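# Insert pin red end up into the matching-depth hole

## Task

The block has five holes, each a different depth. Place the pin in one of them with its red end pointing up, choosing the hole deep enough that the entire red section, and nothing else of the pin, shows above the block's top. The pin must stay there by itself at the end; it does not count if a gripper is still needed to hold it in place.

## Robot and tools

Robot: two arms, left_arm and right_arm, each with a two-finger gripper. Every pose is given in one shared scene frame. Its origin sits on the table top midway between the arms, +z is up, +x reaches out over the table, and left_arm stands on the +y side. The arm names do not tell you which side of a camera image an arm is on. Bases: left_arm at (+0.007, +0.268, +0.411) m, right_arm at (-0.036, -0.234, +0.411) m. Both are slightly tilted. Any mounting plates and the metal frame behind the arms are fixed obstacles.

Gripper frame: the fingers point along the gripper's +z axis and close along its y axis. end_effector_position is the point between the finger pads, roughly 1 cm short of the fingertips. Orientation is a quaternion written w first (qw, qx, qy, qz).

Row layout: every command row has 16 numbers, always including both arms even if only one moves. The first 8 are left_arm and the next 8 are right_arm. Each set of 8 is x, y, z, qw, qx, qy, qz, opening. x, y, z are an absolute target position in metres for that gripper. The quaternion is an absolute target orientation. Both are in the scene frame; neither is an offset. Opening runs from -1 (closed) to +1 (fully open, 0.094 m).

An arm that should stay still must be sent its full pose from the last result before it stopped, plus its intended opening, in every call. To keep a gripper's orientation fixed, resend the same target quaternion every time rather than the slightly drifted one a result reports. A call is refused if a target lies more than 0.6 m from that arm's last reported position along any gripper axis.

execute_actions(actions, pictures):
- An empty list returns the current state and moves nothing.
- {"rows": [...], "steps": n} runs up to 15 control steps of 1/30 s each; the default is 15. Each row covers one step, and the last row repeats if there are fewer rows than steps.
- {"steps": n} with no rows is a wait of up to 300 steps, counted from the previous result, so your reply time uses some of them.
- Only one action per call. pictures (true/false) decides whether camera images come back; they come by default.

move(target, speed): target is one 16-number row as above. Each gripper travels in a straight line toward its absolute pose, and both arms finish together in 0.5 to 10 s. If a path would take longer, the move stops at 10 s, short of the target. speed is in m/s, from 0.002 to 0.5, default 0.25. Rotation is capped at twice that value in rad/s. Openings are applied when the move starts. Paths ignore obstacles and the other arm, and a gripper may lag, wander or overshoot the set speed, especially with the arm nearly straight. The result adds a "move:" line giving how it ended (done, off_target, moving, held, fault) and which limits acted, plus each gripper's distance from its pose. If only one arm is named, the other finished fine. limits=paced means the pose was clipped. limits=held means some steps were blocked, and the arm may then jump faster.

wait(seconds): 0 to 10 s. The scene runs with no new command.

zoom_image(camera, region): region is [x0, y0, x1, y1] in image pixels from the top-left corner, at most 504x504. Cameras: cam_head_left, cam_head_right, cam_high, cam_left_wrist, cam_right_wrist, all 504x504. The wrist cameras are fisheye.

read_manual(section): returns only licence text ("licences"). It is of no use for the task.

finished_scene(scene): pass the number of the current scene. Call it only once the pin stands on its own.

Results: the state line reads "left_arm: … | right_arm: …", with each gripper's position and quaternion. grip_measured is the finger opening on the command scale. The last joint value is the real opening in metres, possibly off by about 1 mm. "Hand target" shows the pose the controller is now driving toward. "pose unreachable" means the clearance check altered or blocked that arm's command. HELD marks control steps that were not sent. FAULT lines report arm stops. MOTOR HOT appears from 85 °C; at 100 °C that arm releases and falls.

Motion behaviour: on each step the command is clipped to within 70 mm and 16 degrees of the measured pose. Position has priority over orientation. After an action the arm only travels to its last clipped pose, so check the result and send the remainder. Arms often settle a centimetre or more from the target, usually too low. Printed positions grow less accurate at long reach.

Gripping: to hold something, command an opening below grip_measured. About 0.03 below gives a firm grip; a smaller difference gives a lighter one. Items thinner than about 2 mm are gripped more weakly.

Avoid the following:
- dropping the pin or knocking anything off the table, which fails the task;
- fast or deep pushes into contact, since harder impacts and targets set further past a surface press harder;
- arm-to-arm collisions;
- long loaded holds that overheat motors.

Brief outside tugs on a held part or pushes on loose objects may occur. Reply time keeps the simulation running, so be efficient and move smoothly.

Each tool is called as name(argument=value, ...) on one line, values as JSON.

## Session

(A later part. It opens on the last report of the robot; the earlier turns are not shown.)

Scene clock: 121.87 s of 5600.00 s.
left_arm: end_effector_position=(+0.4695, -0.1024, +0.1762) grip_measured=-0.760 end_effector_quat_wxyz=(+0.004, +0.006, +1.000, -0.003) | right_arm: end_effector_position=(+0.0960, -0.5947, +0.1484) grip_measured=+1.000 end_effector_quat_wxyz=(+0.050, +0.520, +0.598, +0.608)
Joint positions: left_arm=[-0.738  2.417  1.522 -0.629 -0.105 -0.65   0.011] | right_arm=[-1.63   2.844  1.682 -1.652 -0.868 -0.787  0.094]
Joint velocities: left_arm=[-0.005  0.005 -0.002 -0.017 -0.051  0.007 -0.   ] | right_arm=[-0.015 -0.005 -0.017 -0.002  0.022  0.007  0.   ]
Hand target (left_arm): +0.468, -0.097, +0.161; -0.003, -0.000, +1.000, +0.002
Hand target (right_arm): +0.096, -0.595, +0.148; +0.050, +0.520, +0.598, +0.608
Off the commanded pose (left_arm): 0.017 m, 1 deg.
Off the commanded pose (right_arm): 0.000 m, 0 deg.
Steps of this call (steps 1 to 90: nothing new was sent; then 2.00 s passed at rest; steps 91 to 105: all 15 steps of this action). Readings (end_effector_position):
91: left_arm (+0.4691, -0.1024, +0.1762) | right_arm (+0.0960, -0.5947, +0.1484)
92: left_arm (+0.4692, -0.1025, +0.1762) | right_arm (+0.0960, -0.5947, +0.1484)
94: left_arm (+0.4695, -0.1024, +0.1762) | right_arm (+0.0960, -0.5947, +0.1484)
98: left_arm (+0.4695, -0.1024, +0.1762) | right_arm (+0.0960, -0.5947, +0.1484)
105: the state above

execute_actions(actions=[{"rows":[[0.464,-0.090,0.165,-0.015,0,1,0.012,-0.82,0.096,-0.5947,0.1484,0.05,0.52,0.598,0.608,1]]}])

zoom_image(camera="cam_left_wrist", region=[170,150,340,260])

Scene clock: 126.90 s of 5600.00 s.
left_arm: end_effector_position=(+0.4676, -0.1003, +0.1759) grip_measured=-0.760 end_effector_quat_wxyz=(-0.001, +0.006, +1.000, +0.000) | right_arm: end_effector_position=(+0.0960, -0.5947, +0.1484) grip_measured=+1.000 end_effector_quat_wxyz=(+0.050, +0.520, +0.598, +0.608)
Joint positions: left_arm=[-0.736  2.417  1.522 -0.64  -0.104 -0.65   0.011] | right_arm=[-1.63   2.844  1.682 -1.652 -0.868 -0.787  0.094]
Joint velocities: left_arm=[-0.015 -0.005  0.017 -0.007 -0.022 -0.066  0.   ] | right_arm=[ 0.005 -0.015  0.002  0.022 -0.051 -0.066  0.   ]
Hand target (left_arm): +0.464, -0.090, +0.166; -0.015, +0.000, +1.000, +0.012
Hand target (right_arm): +0.096, -0.595, +0.148; +0.050, +0.520, +0.598, +0.608
Off the commanded pose (left_arm): 0.015 m, 2 deg.
Off the commanded pose (right_arm): 0.000 m, 0 deg.
Steps of this call (steps 1 to 90: nothing new was sent; then 1.53 s passed at rest; steps 91 to 105: all 15 steps of this action). Readings (end_effector_position):
91: left_arm (+0.4689, -0.1019, +0.1762) | right_arm (+0.0960, -0.5947, +0.1484)
92: left_arm (+0.4681, -0.1013, +0.1762) | right_arm (+0.0960, -0.5947, +0.1484)
94: left_arm (+0.4673, -0.1006, +0.1760) | right_arm (+0.0960, -0.5947, +0.1484)
98: left_arm (+0.4676, -0.1003, +0.1759) | right_arm (+0.0960, -0.5947, +0.1484)
105: the state above
camera_calibration (this result's frames):
cam_left_wrist: T_world_to_cam=[[-0.00594501, -0.999981, -0.00182302, -0.094727], [-0.808264, 0.0037318, 0.588808, 0.283064], [-0.58879, 0.00497395, -0.808271, 0.543468], [0, 0, 0, 1]] pos_world=[0.548216, -0.0984847, 0.272426]

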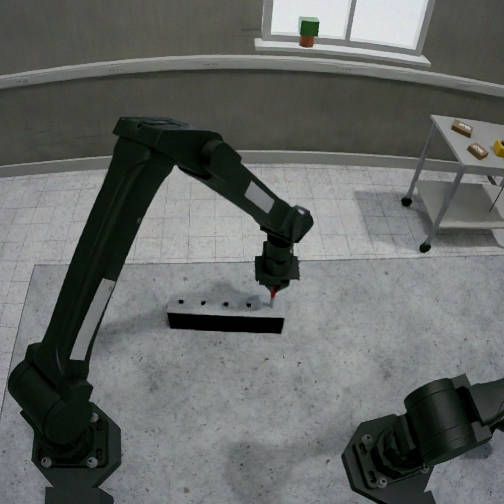

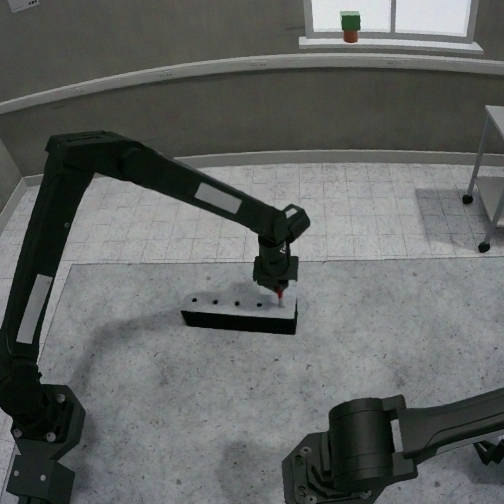

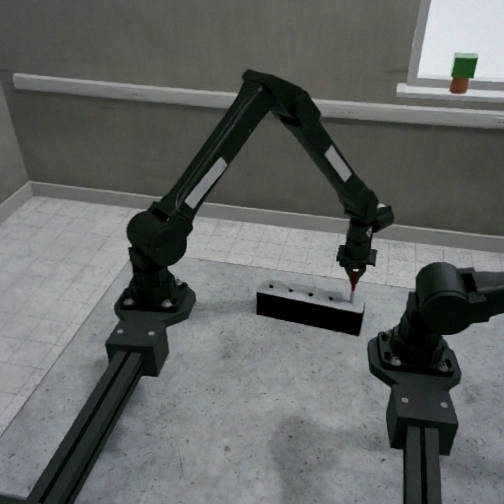

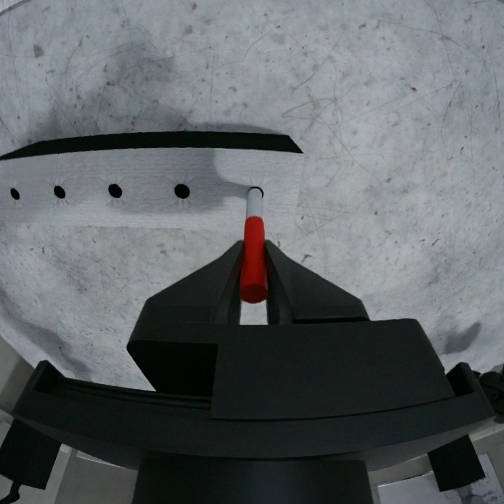

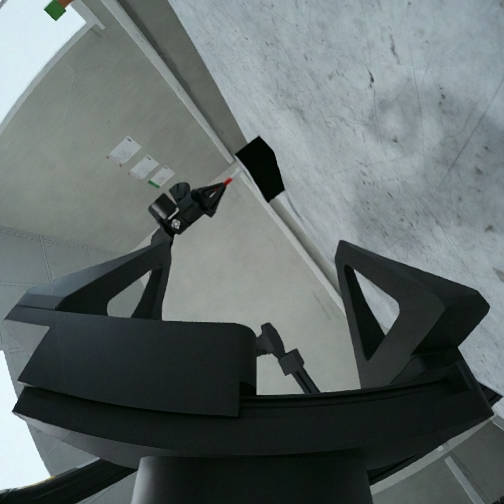

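Region (170, 150, 340, 260) of cam_left_wrist's 504x504 image, scaled by 2.965, with more detail than that image has; it fills the top 326 rows of this view, and the rest is white.

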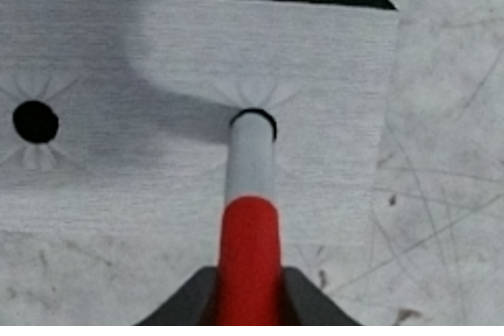

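execute_actions(actions=[{"rows":[[0.477,-0.104,0.158,0.002,0,1,-0.001,-0.82,0.096,-0.5947,0.1484,0.05,0.52,0.598,0.608,1]]}], pictures=false)

Scene clock: 130.17 s of 5600.00 s.
left_arm: end_effector_position=(+0.4684, -0.1016, +0.1652) grip_measured=-0.760 end_effector_quat_wxyz=(-0.000, +0.005, +1.000, -0.001) | right_arm: end_effector_position=(+0.0960, -0.5947, +0.1484) grip_measured=+1.000 end_effector_quat_wxyz=(+0.050, +0.520, +0.598, +0.608)
Joint positions: left_arm=[-0.735  2.441  1.534 -0.626 -0.104 -0.65   0.011] | right_arm=[-1.63   2.844  1.682 -1.652 -0.868 -0.787  0.094]
Joint velocities: left_arm=[-0.005  0.005  0.002  0.007  0.037  0.022 -0.   ] | right_arm=[-0.015 -0.005 -0.007  0.007  0.007  0.007  0.   ]
Hand target (left_arm): +0.477, -0.104, +0.158; +0.002, -0.000, +1.000, -0.001
Hand target (right_arm): +0.096, -0.595, +0.148; +0.050, +0.520, +0.598, +0.608
Off the commanded pose (left_arm): 0.011 m, 1 deg.
Off the commanded pose (right_arm): 0.000 m, 0 deg.
Steps of this call (steps 1 to 83: nothing new was sent; steps 84 to 98: all 15 steps of this action). Readings (end_effector_position):
84: left_arm (+0.4680, -0.1007, +0.1757) | right_arm (+0.0960, -0.5947, +0.1484)
85: left_arm (+0.4688, -0.1014, +0.1750) | right_arm (+0.0960, -0.5947, +0.1484)
87: left_arm (+0.4686, -0.1014, +0.1717) | right_arm (+0.0960, -0.5947, +0.1484)
91: left_arm (+0.4682, -0.1016, +0.1657) | right_arm (+0.0960, -0.5947, +0.1484)
98: the state above

move(target=[0.477,-0.107,0.114,0.006,0,1,-0.003,-0.82,0.096,-0.5947,0.1484,0.05,0.52,0.598,0.608,1], speed=0.04)

zoom_image(camera="cam_left_wrist", region=[170,150,340,260])

Scene clock: 135.80 s of 5600.00 s.
left_arm: end_effector_position=(+0.4686, -0.1025, +0.1215) grip_measured=-0.760 end_effector_quat_wxyz=(+0.002, +0.002, +1.000, -0.000) | right_arm: end_effector_position=(+0.0960, -0.5947, +0.1484) grip_measured=+1.000 end_effector_quat_wxyz=(+0.050, +0.520, +0.598, +0.608)
Joint positions: left_arm=[-0.73   2.536  1.58  -0.573 -0.107 -0.65   0.011] | right_arm=[-1.63   2.844  1.682 -1.652 -0.868 -0.787  0.094]
Joint velocities: left_arm=[-0.005  0.005  0.007  0.002 -0.11   0.007 -0.001] | right_arm=[-0.005 -0.015 -0.017 -0.007  0.007  0.037  0.   ]
Hand target (left_arm): +0.477, -0.107, +0.114; +0.006, +0.000, +1.000, -0.003
Hand target (right_arm): +0.096, -0.595, +0.148; +0.050, +0.520, +0.598, +0.608
Off the commanded pose (left_arm): 0.012 m, 1 deg.
Off the commanded pose (right_arm): 0.000 m, 0 deg.
After step 90, 1.00 s passed at rest.
move: off_target (left_arm)
camera_calibration (this result's frames):
cam_left_wrist: T_world_to_cam=[[0.00152929, -0.999998, -0.00118302, -0.100575], [-0.811941, -0.00193227, 0.583737, 0.317744], [-0.583738, 0.0000678381, -0.811942, 0.497688], [0, 0, 0, 1]] pos_world=[0.548662, -0.0999949, 0.218496]

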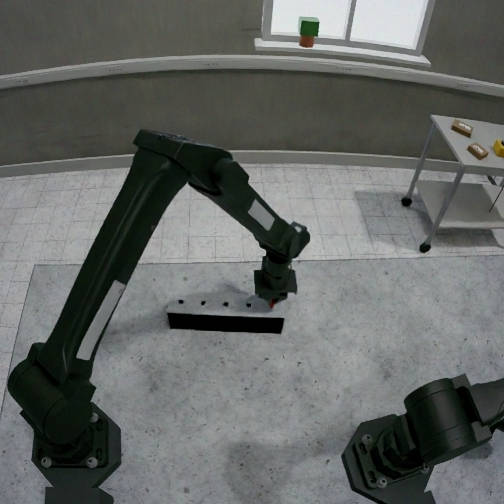

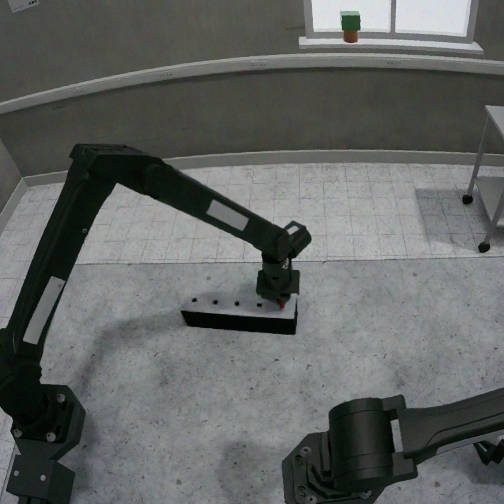

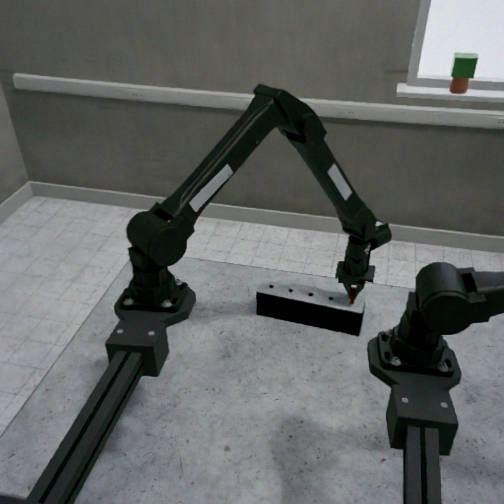

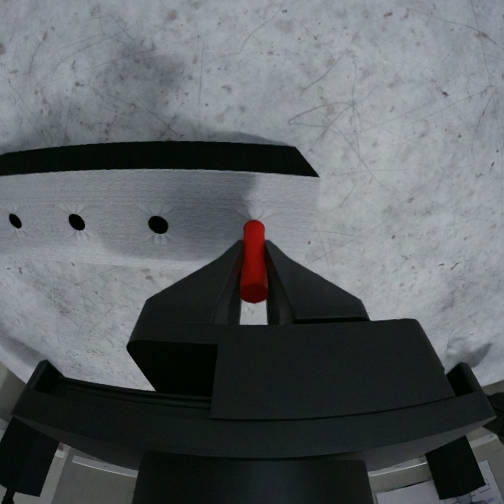

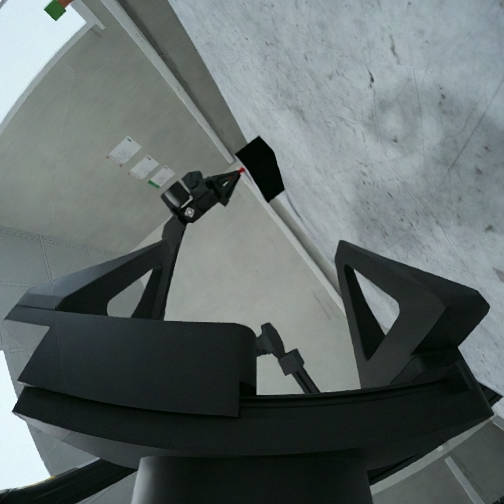

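Region (170, 150, 340, 260) of cam_left_wrist's 504x504 image, scaled by 2.965, with more detail than that image has; it fills the top 326 rows of this view, and the rest is white.

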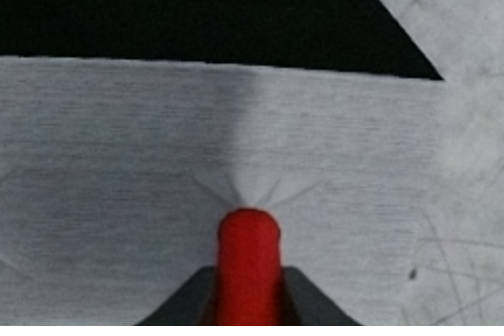

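Deep again. Next (.4795,.077).

move(target=[0.468,-0.101,0.205,0,0,1,0,-0.82,0.096,-0.5947,0.1484,0.05,0.52,0.598,0.608,1], speed=0.08)

move(target=[0.465,0.11,0.21,0,0,1,0,-0.82,0.096,-0.5947,0.1484,0.05,0.52,0.598,0.608,1])

move(target=[0.488,0.070,0.178,0.006,0,1,-0.002,-0.82,0.096,-0.5947,0.1484,0.05,0.52,0.598,0.608,1], speed=0.08)

zoom_image(camera="cam_left_wrist", region=[170,150,340,260])

Scene clock: 143.13 s of 5600.00 s.
left_arm: end_effector_position=(+0.4670, -0.0979, +0.1905) grip_measured=-0.760 end_effector_quat_wxyz=(-0.005, +0.005, +1.000, +0.003) | right_arm: end_effector_position=(+0.0960, -0.5947, +0.1484) grip_measured=+1.000 end_effector_quat_wxyz=(+0.050, +0.520, +0.598, +0.608)
Joint positions: left_arm=[-0.736  2.387  1.513 -0.67  -0.104 -0.652  0.011] | right_arm=[-1.63   2.844  1.682 -1.652 -0.868 -0.787  0.094]
Joint velocities: left_arm=[-0.005 -0.015 -0.017 -0.012  0.022 -0.007 -0.   ] | right_arm=[-0.005  0.005 -0.007 -0.007  0.051 -0.022  0.   ]
Hand target (left_arm): +0.468, -0.101, +0.204; +0.000, +0.000, +1.000, -0.000
Hand target (right_arm): +0.096, -0.595, +0.148; +0.050, +0.520, +0.598, +0.608
Off the commanded pose (left_arm): 0.015 m, 1 deg.
Off the commanded pose (right_arm): 0.000 m, 0 deg.
After step 90, 2.90 s passed at rest.
move: off_target (left_arm)
camera_calibration (this result's frames):
cam_left_wrist: T_world_to_cam=[[-0.00473409, -0.999958, -0.00785761, -0.0917436], [-0.803665, -0.000871329, 0.595081, 0.270228], [-0.595063, 0.00913206, -0.803627, 0.55739], [0, 0, 0, 1]] pos_world=[0.54842, -0.0965944, 0.286405]

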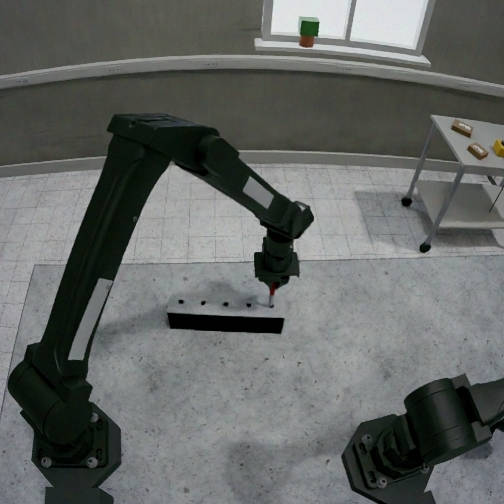

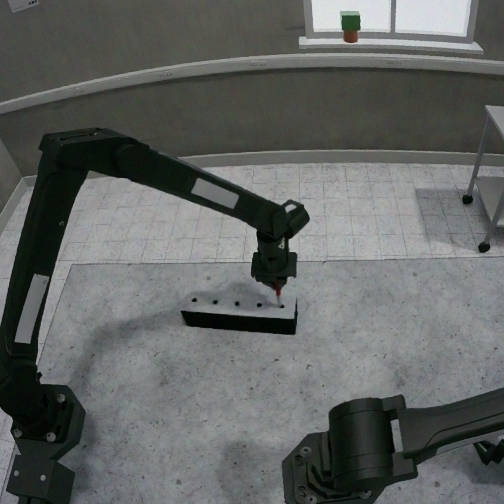

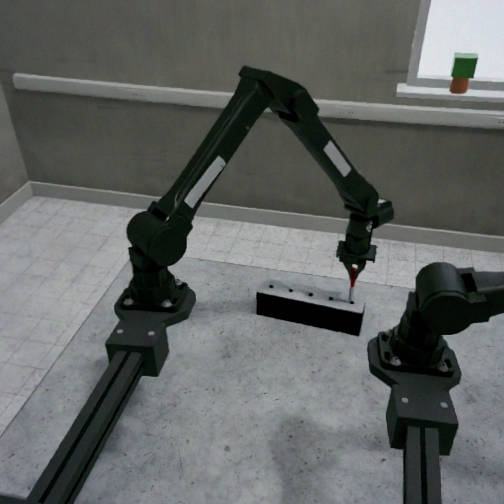

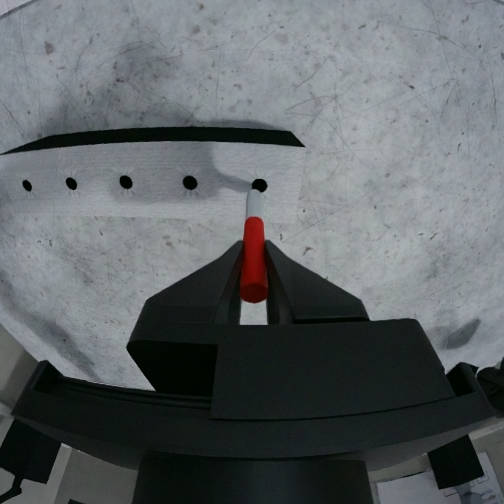

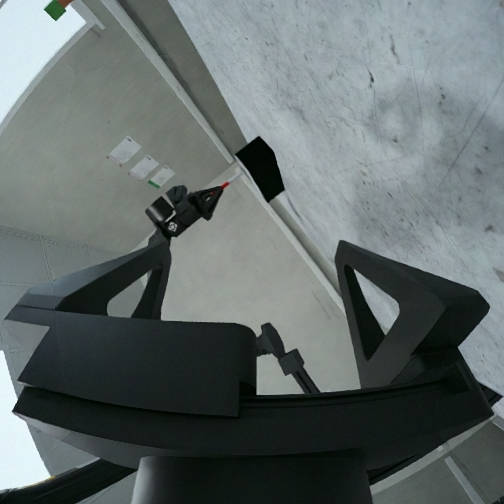

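Scene clock: 144.60 s of 5600.00 s.
left_arm: end_effector_position=(+0.4531, +0.1128, +0.1989) grip_measured=-0.760 end_effector_quat_wxyz=(-0.016, -0.011, +1.000, +0.004) | right_arm: end_effector_position=(+0.0960, -0.5947, +0.1484) grip_measured=+1.000 end_effector_quat_wxyz=(+0.050, +0.520, +0.598, +0.608)
Joint positions: left_arm=[-0.4    2.179  1.107 -0.461 -0.083 -0.349  0.011] | right_arm=[-1.63   2.844  1.682 -1.652 -0.868 -0.787  0.094]
Joint velocities: left_arm=[-0.015  0.005  0.012  0.002 -0.022  0.022 -0.   ] | right_arm=[ 0.005 -0.005  0.012 -0.012 -0.037  0.051  0.   ]
Hand target (left_arm): +0.460, +0.108, +0.210; -0.002, -0.000, +1.000, -0.003
Hand target (right_arm): +0.096, -0.595, +0.148; +0.050, +0.520, +0.598, +0.608
Off the commanded pose (left_arm): 0.016 m, 2 deg.
Off the commanded pose (right_arm): 0.000 m, 0 deg.
move: off_target (left_arm)
camera_calibration (this result's frames):
cam_left_wrist: T_world_to_cam=[[0.027526, -0.99958, -0.0090756, 0.104495], [-0.790215, -0.0273192, 0.61222, 0.247711], [-0.612211, -0.00968033, -0.790635, 0.561272], [0, 0, 0, 1]] pos_world=[0.536486, 0.116652, 0.293056]

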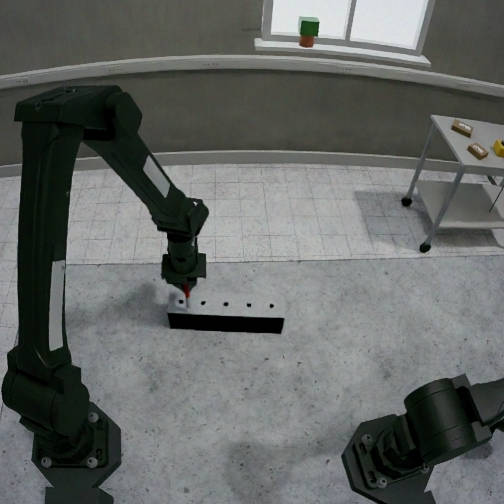

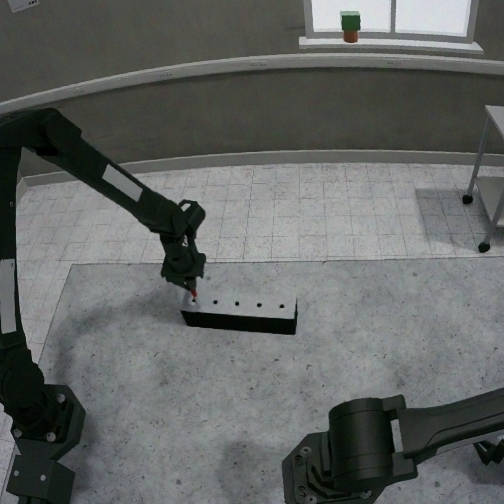

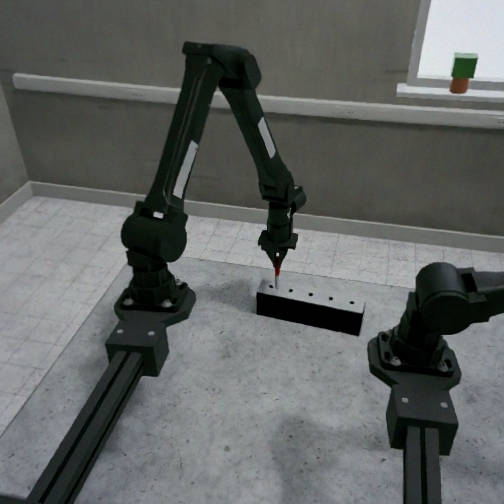

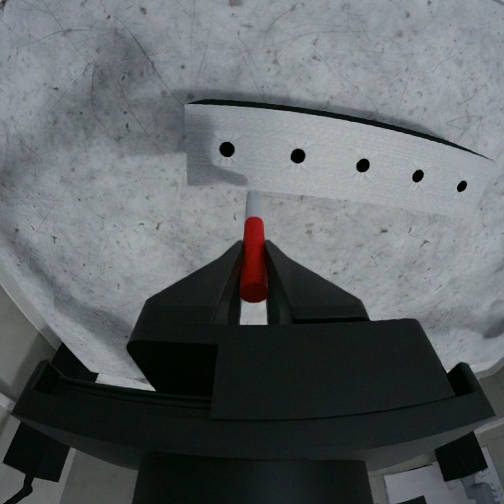

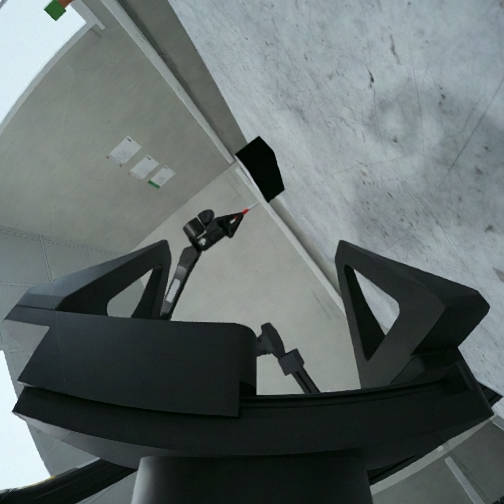

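Scene clock: 145.70 s of 5600.00 s.
left_arm: end_effector_position=(+0.4772, +0.0784, +0.1809) grip_measured=-0.760 end_effector_quat_wxyz=(-0.002, +0.006, +1.000, +0.000) | right_arm: end_effector_position=(+0.0960, -0.5947, +0.1484) grip_measured=+1.000 end_effector_quat_wxyz=(+0.050, +0.520, +0.598, +0.608)
Joint positions: left_arm=[-0.447  2.259  1.212 -0.461 -0.089 -0.359  0.011] | right_arm=[-1.63   2.844  1.682 -1.652 -0.868 -0.787  0.094]
Joint velocities: left_arm=[ 0.005 -0.005 -0.012 -0.002 -0.081 -0.051  0.   ] | right_arm=[-0.015 -0.005 -0.012  0.007  0.007  0.022  0.   ]
Hand target (left_arm): +0.489, +0.071, +0.178; +0.006, +0.000, +1.000, -0.002
Hand target (right_arm): +0.096, -0.595, +0.148; +0.050, +0.520, +0.598, +0.608
Off the commanded pose (left_arm): 0.014 m, 1 deg.
Off the commanded pose (right_arm): 0.000 m, 0 deg.
move: off_target (left_arm)
camera_calibration (this result's frames):
cam_left_wrist: T_world_to_cam=[[-0.00622174, -0.999979, -0.00166657, 0.084071], [-0.807226, 0.00403877, 0.590229, 0.286479], [-0.59021, 0.00501754, -0.807234, 0.552765], [0, 0, 0, 1]] pos_world=[0.558024, 0.0801387, 0.277262]

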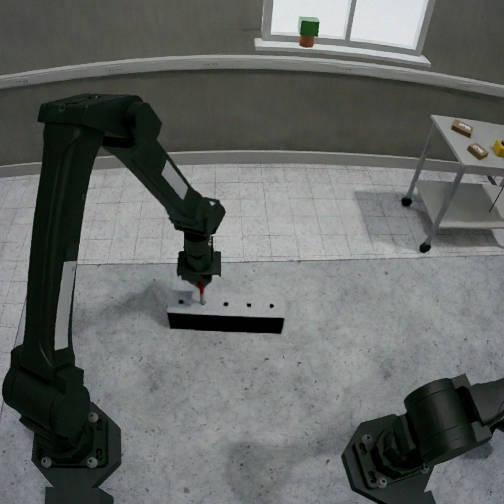

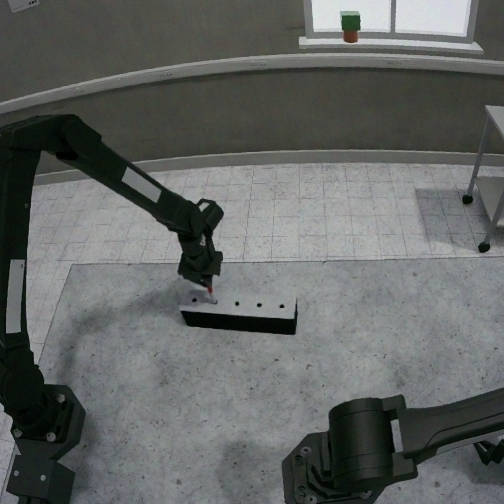

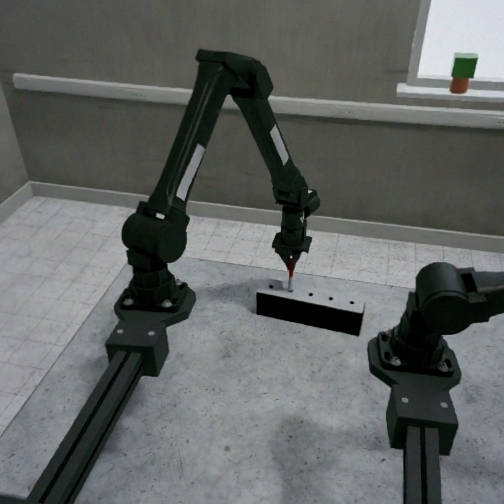

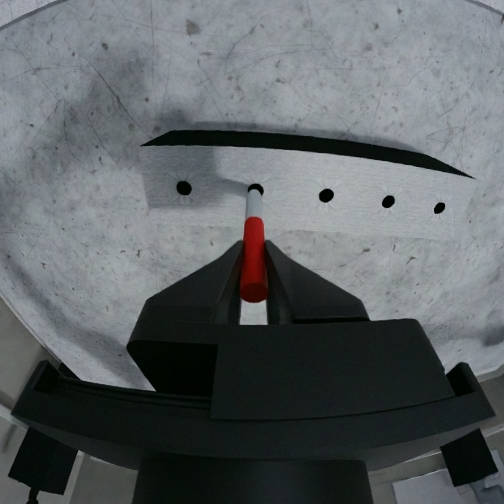

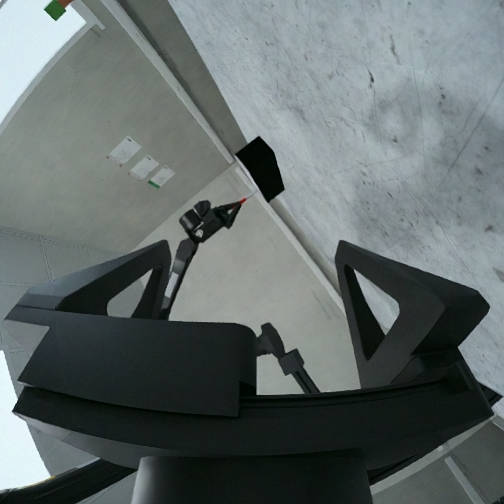

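Region (170, 150, 340, 260) of cam_left_wrist's 504x504 image, scaled by 2.965, with more detail than that image has; it fills the top 326 rows of this view, and the rest is white.

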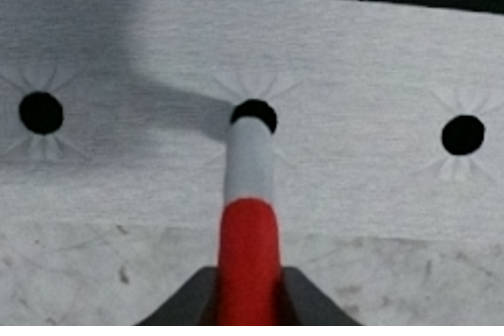

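execute_actions(actions=[{"rows":[[0.490,0.072,0.166,0.006,0,1,-0.002,-0.82,0.096,-0.5947,0.1484,0.05,0.52,0.598,0.608,1]]}], pictures=false)

Scene clock: 148.73 s of 5600.00 s.
left_arm: end_effector_position=(+0.4784, +0.0769, +0.1697) grip_measured=-0.760 end_effector_quat_wxyz=(-0.002, +0.006, +1.000, +0.000) | right_arm: end_effector_position=(+0.0960, -0.5947, +0.1484) grip_measured=+1.000 end_effector_quat_wxyz=(+0.050, +0.520, +0.598, +0.608)
Joint positions: left_arm=[-0.447  2.288  1.226 -0.447 -0.09  -0.36   0.011] | right_arm=[-1.63   2.844  1.682 -1.652 -0.868 -0.787  0.094]
Joint velocities: left_arm=[ 0.015 -0.005 -0.012  0.012 -0.081 -0.007  0.   ] | right_arm=[ 0.005  0.005  0.007  0.007 -0.037 -0.037  0.   ]
Hand target (left_arm): +0.490, +0.072, +0.166; +0.006, -0.000, +1.000, -0.002
Hand target (right_arm): +0.096, -0.595, +0.148; +0.050, +0.520, +0.598, +0.608
Off the commanded pose (left_arm): 0.013 m, 1 deg.
Off the commanded pose (right_arm): 0.000 m, 0 deg.
Steps of this call (steps 1 to 76: nothing new was sent; steps 77 to 91: all 15 steps of this action). Readings (end_effector_position):
77: left_arm (+0.4771, +0.0783, +0.1802) | right_arm (+0.0960, -0.5947, +0.1484)
78: left_arm (+0.4778, +0.0779, +0.1792) | right_arm (+0.0960, -0.5947, +0.1484)
80: left_arm (+0.4791, +0.0771, +0.1755) | right_arm (+0.0960, -0.5947, +0.1484)
84: left_arm (+0.4783, +0.0769, +0.1698) | right_arm (+0.0960, -0.5947, +0.1484)
91: the state above

move(target=[0.487,0.073,0.114,0.006,0,1,-0.002,-0.82,0.096,-0.5947,0.1484,0.05,0.52,0.598,0.608,1], speed=0.04)

zoom_image(camera="cam_left_wrist", region=[170,150,340,260])

Scene clock: 153.83 s of 5600.00 s.
left_arm: end_effector_position=(+0.4788, +0.0765, +0.1339) grip_measured=-0.760 end_effector_quat_wxyz=(+0.002, +0.003, +1.000, +0.001) | right_arm: end_effector_position=(+0.0960, -0.5947, +0.1484) grip_measured=+1.000 end_effector_quat_wxyz=(+0.050, +0.520, +0.598, +0.608)
Joint positions: left_arm=[-0.442  2.372  1.257 -0.386 -0.093 -0.36   0.011] | right_arm=[-1.63   2.844  1.682 -1.652 -0.868 -0.787  0.094]
Joint velocities: left_arm=[-0.005 -0.005 -0.027 -0.002 -0.11   0.022 -0.   ] | right_arm=[-0.015  0.005 -0.007 -0.012 -0.007 -0.007  0.   ]
Hand target (left_arm): +0.486, +0.074, +0.115; +0.006, -0.000, +1.000, -0.002
Hand target (right_arm): +0.096, -0.595, +0.148; +0.050, +0.520, +0.598, +0.608
Off the commanded pose (left_arm): 0.022 m, 1 deg.
Off the commanded pose (right_arm): 0.000 m, 0 deg.
After step 90, 0.47 s passed at rest.
move: off_target (left_arm)
camera_calibration (this result's frames):
cam_left_wrist: T_world_to_cam=[[-0.000242914, -0.999995, -0.0030767, 0.0794664], [-0.811834, -0.00159924, 0.583886, 0.318992], [-0.583888, 0.00263961, -0.81183, 0.513524], [0, 0, 0, 1]] pos_world=[0.558828, 0.0786206, 0.230884]

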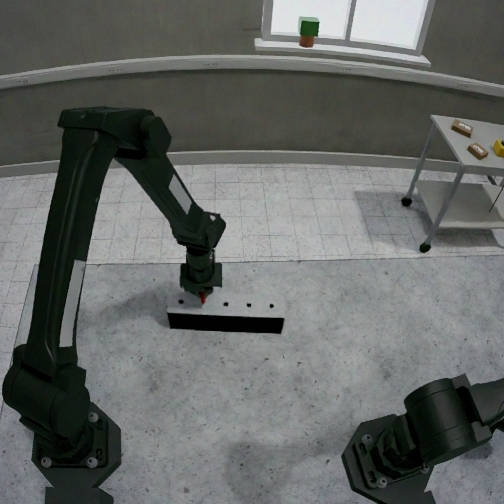

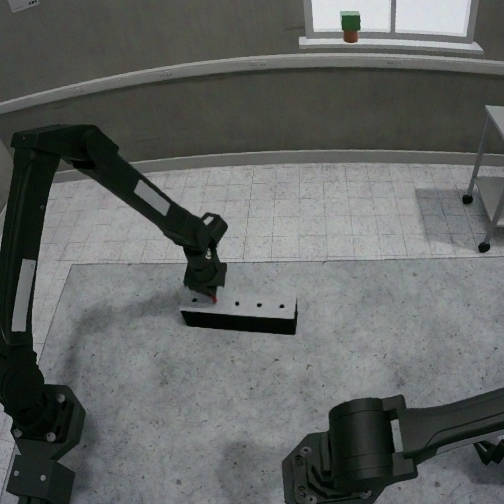

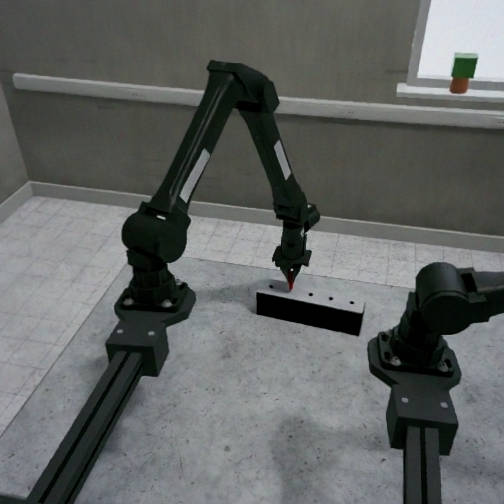

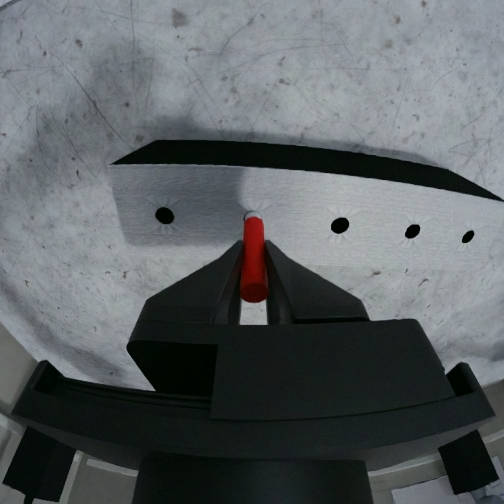

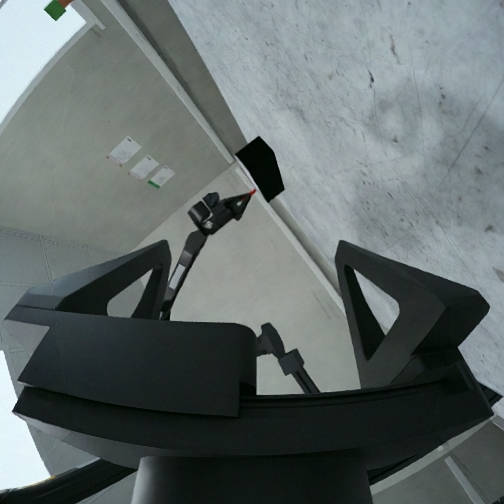

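Region (170, 150, 340, 260) of cam_left_wrist's 504x504 image, scaled by 2.965, with more detail than that image has; it fills the top 326 rows of this view, and the rest is white.

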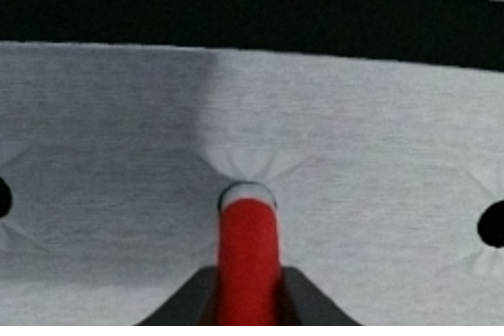

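Shallow. Last hole: (.4825,.1365).

move(target=[0.477,0.077,0.2,0,0,1,0,-0.82,0.096,-0.5947,0.1484,0.05,0.52,0.598,0.608,1], speed=0.08)

move(target=[0.465,0.125,0.21,0,0,1,0,-0.82,0.096,-0.5947,0.1484,0.05,0.52,0.598,0.608,1], speed=0.12)

move(target=[0.494,0.137,0.178,0.006,0,1,-0.002,-0.82,0.096,-0.5947,0.1484,0.05,0.52,0.598,0.608,1], speed=0.08)

zoom_image(camera="cam_left_wrist", region=[170,150,340,260])

Scene clock: 162.00 s of 5600.00 s.
left_arm: end_effector_position=(+0.4763, +0.0797, +0.1889) grip_measured=-0.760 end_effector_quat_wxyz=(-0.004, +0.005, +1.000, +0.002) | right_arm: end_effector_position=(+0.0960, -0.5947, +0.1484) grip_measured=+1.000 end_effector_quat_wxyz=(+0.050, +0.520, +0.598, +0.608)
Joint positions: left_arm=[-0.447  2.24   1.205 -0.479 -0.09  -0.362  0.011] | right_arm=[-1.63   2.844  1.682 -1.652 -0.868 -0.787  0.094]
Joint velocities: left_arm=[ 0.005  0.015  0.012 -0.022 -0.066 -0.022 -0.   ] | right_arm=[-0.005  0.005 -0.012 -0.012 -0.007  0.007  0.   ]
Hand target (left_arm): +0.477, +0.077, +0.200; +0.000, +0.000, +1.000, +0.000
Hand target (right_arm): +0.096, -0.595, +0.148; +0.050, +0.520, +0.598, +0.608
Off the commanded pose (left_arm): 0.011 m, 1 deg.
Off the commanded pose (right_arm): 0.000 m, 0 deg.
After step 90, 4.00 s passed at rest.
move: off_target (left_arm)
camera_calibration (this result's frames):
cam_left_wrist: T_world_to_cam=[[-0.00405304, -0.999981, -0.00465625, 0.084945], [-0.804546, 0.00049556, 0.593891, 0.279326], [-0.593877, 0.00615322, -0.804532, 0.559873], [0, 0, 0, 1]] pos_world=[0.557571, 0.08136, 0.284942]

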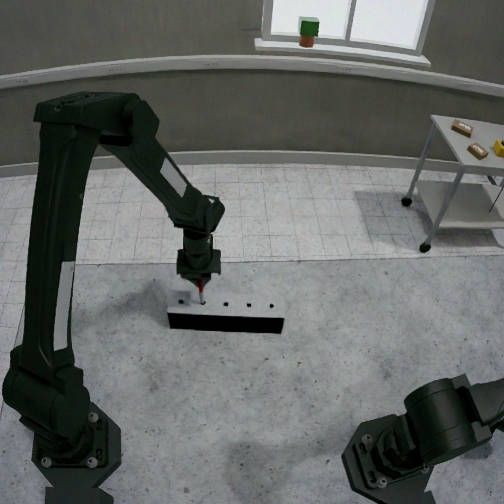

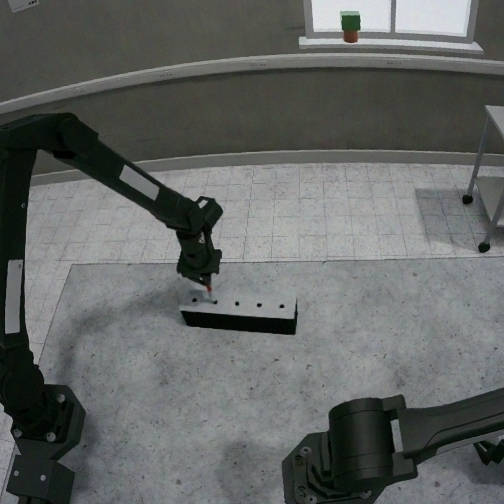

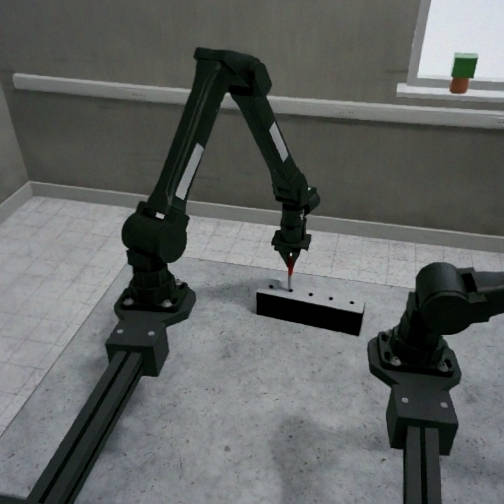

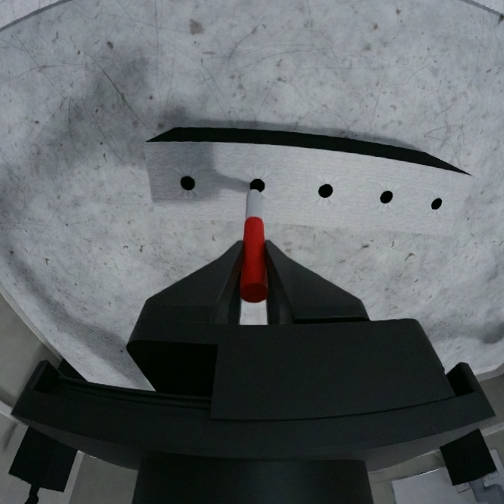

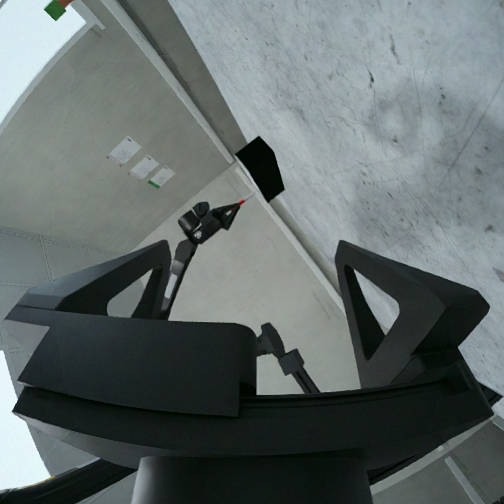

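Scene clock: 162.90 s of 5600.00 s.
left_arm: end_effector_position=(+0.4580, +0.1275, +0.2008) grip_measured=-0.760 end_effector_quat_wxyz=(-0.012, -0.009, +1.000, +0.005) | right_arm: end_effector_position=(+0.0960, -0.5947, +0.1484) grip_measured=+1.000 end_effector_quat_wxyz=(+0.050, +0.520, +0.598, +0.608)
Joint positions: left_arm=[-0.37   2.169  1.099 -0.454 -0.086 -0.315  0.011] | right_arm=[-1.63   2.844  1.682 -1.652 -0.868 -0.787  0.094]
Joint velocities: left_arm=[-0.005 -0.015 -0.012  0.002  0.022  0.037  0.001] | right_arm=[-0.005 -0.005 -0.002  0.012  0.022  0.022  0.   ]
Hand target (left_arm): +0.464, +0.124, +0.210; -0.000, -0.000, +1.000, -0.001
Hand target (right_arm): +0.096, -0.595, +0.148; +0.050, +0.520, +0.598, +0.608
Off the commanded pose (left_arm): 0.012 m, 2 deg.
Off the commanded pose (right_arm): 0.000 m, 0 deg.
move: off_target (left_arm)
camera_calibration (this result's frames):
cam_left_wrist: T_world_to_cam=[[0.0243433, -0.999645, -0.0107973, 0.120962], [-0.795113, -0.025907, 0.605907, 0.254169], [-0.605972, -0.00616473, -0.795462, 0.563611], [0, 0, 0, 1]] pos_world=[0.540681, 0.130978, 0.295634]

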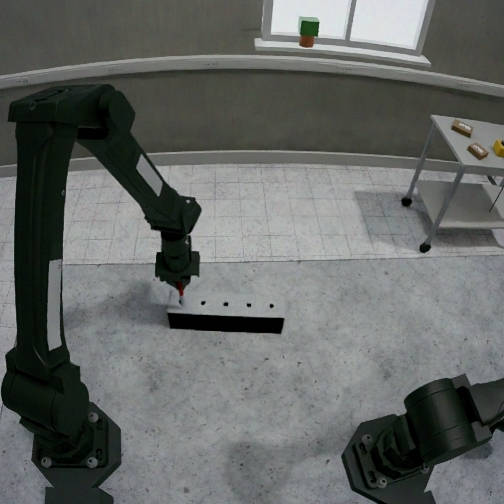

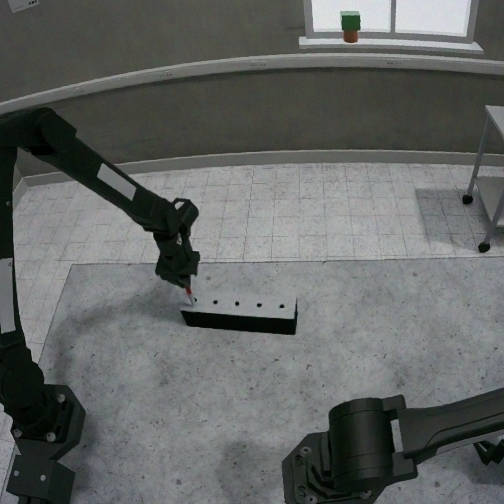

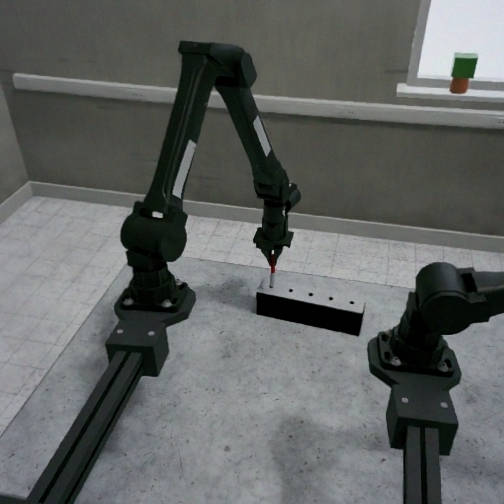

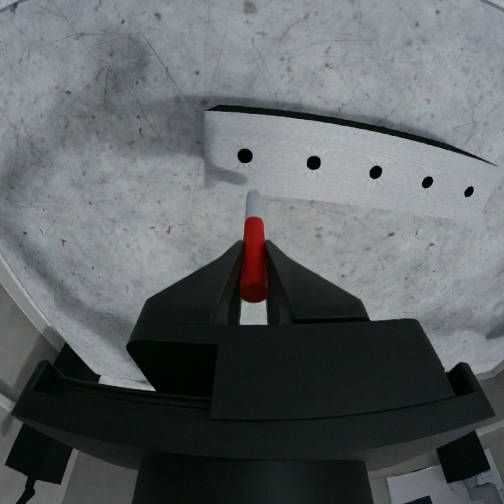

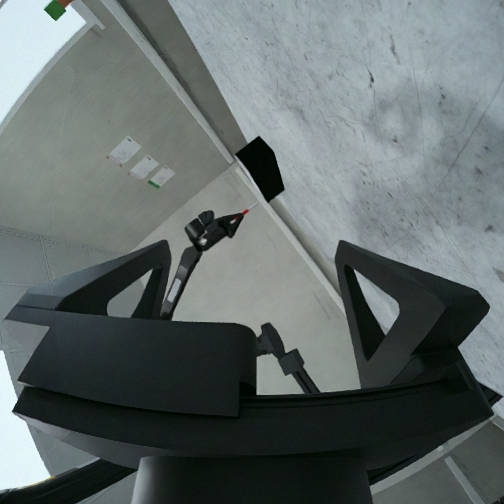

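Scene clock: 163.80 s of 5600.00 s.
left_arm: end_effector_position=(+0.4781, +0.1403, +0.1807) grip_measured=-0.760 end_effector_quat_wxyz=(-0.006, -0.006, +1.000, +0.002) | right_arm: end_effector_position=(+0.0960, -0.5947, +0.1484) grip_measured=+1.000 end_effector_quat_wxyz=(+0.050, +0.520, +0.598, +0.608)
Joint positions: left_arm=[-0.329  2.228  1.152 -0.43  -0.082 -0.267  0.011] | right_arm=[-1.63   2.844  1.682 -1.652 -0.868 -0.787  0.094]
Joint velocities: left_arm=[-0.015 -0.005 -0.012 -0.002 -0.051 -0.095 -0.   ] | right_arm=[-0.005  0.005 -0.027 -0.007  0.007  0.007  0.   ]
Hand target (left_arm): +0.493, +0.137, +0.178; +0.006, -0.000, +1.000, -0.002
Hand target (right_arm): +0.096, -0.595, +0.148; +0.050, +0.520, +0.598, +0.608
Off the commanded pose (left_arm): 0.016 m, 2 deg.
Off the commanded pose (right_arm): 0.000 m, 0 deg.
move: off_target (left_arm)
camera_calibration (this result's frames):
cam_left_wrist: T_world_to_cam=[[0.0184496, -0.999816, -0.00519944, 0.13488], [-0.802892, -0.0179145, 0.595855, 0.287117], [-0.595838, -0.0068187, -0.803075, 0.556424], [0, 0, 0, 1]] pos_world=[0.559574, 0.143793, 0.276472]

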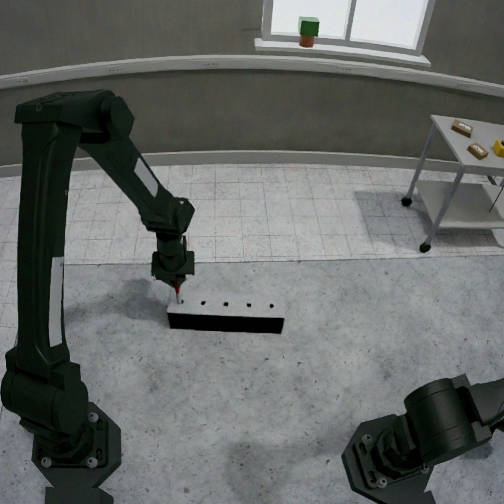

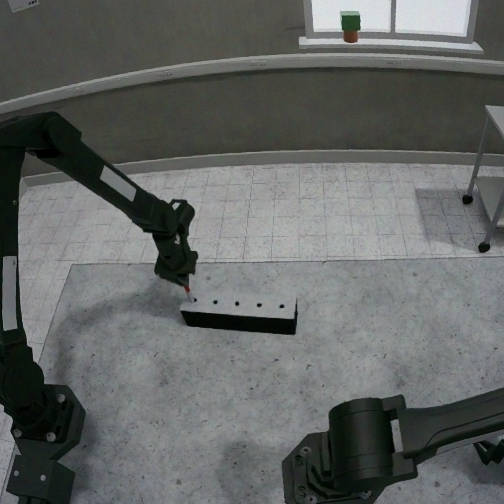

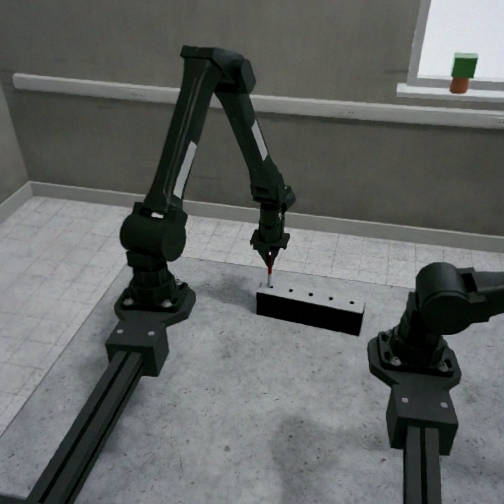

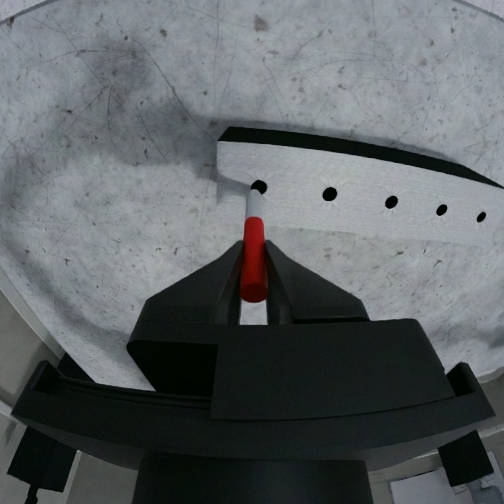

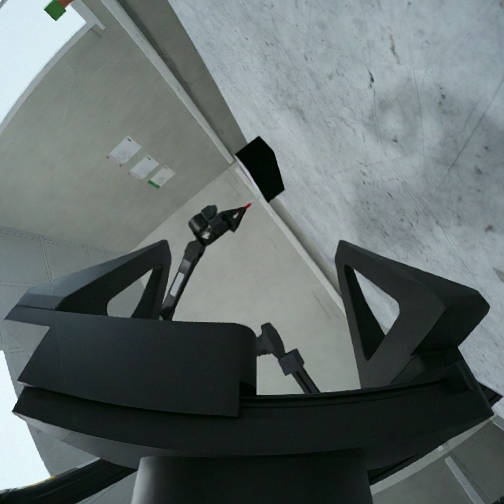

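Region (170, 150, 340, 260) of cam_left_wrist's 504x504 image, scaled by 2.965, with more detail than that image has; it fills the top 326 rows of this view, and the rest is white.

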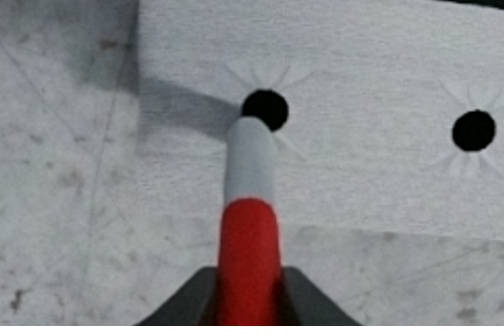

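execute_actions(actions=[{"rows":[[0.496,0.1285,0.179,0.008,0,1,-0.003,-0.82,0.096,-0.5947,0.1484,0.05,0.52,0.598,0.608,1]]}], pictures=false)

Scene clock: 166.80 s of 5600.00 s.
left_arm: end_effector_position=(+0.4837, +0.1366, +0.1822) grip_measured=-0.760 end_effector_quat_wxyz=(-0.000, -0.003, +1.000, +0.000) | right_arm: end_effector_position=(+0.0960, -0.5947, +0.1484) grip_measured=+1.000 end_effector_quat_wxyz=(+0.050, +0.520, +0.598, +0.608)
Joint positions: left_arm=[-0.334  2.229  1.163 -0.43  -0.082 -0.265  0.011] | right_arm=[-1.63   2.844  1.682 -1.652 -0.868 -0.787  0.094]
Joint velocities: left_arm=[ 0.005 -0.005 -0.012 -0.002 -0.066  0.037  0.   ] | right_arm=[-0.015 -0.005 -0.007 -0.002 -0.022  0.11   0.   ]
Hand target (left_arm): +0.496, +0.129, +0.179; +0.008, +0.000, +1.000, -0.003
Hand target (right_arm): +0.096, -0.595, +0.148; +0.050, +0.520, +0.598, +0.608
Off the commanded pose (left_arm): 0.015 m, 1 deg.
Off the commanded pose (right_arm): 0.000 m, 0 deg.
Steps of this call (steps 1 to 75: nothing new was sent; steps 76 to 90: all 15 steps of this action). Readings (end_effector_position):
76: left_arm (+0.4783, +0.1401, +0.1807) | right_arm (+0.0960, -0.5947, +0.1484)
77: left_arm (+0.4788, +0.1400, +0.1807) | right_arm (+0.0960, -0.5947, +0.1484)
79: left_arm (+0.4803, +0.1388, +0.1811) | right_arm (+0.0960, -0.5947, +0.1484)
83: left_arm (+0.4833, +0.1369, +0.1821) | right_arm (+0.0960, -0.5947, +0.1484)
90: the state above


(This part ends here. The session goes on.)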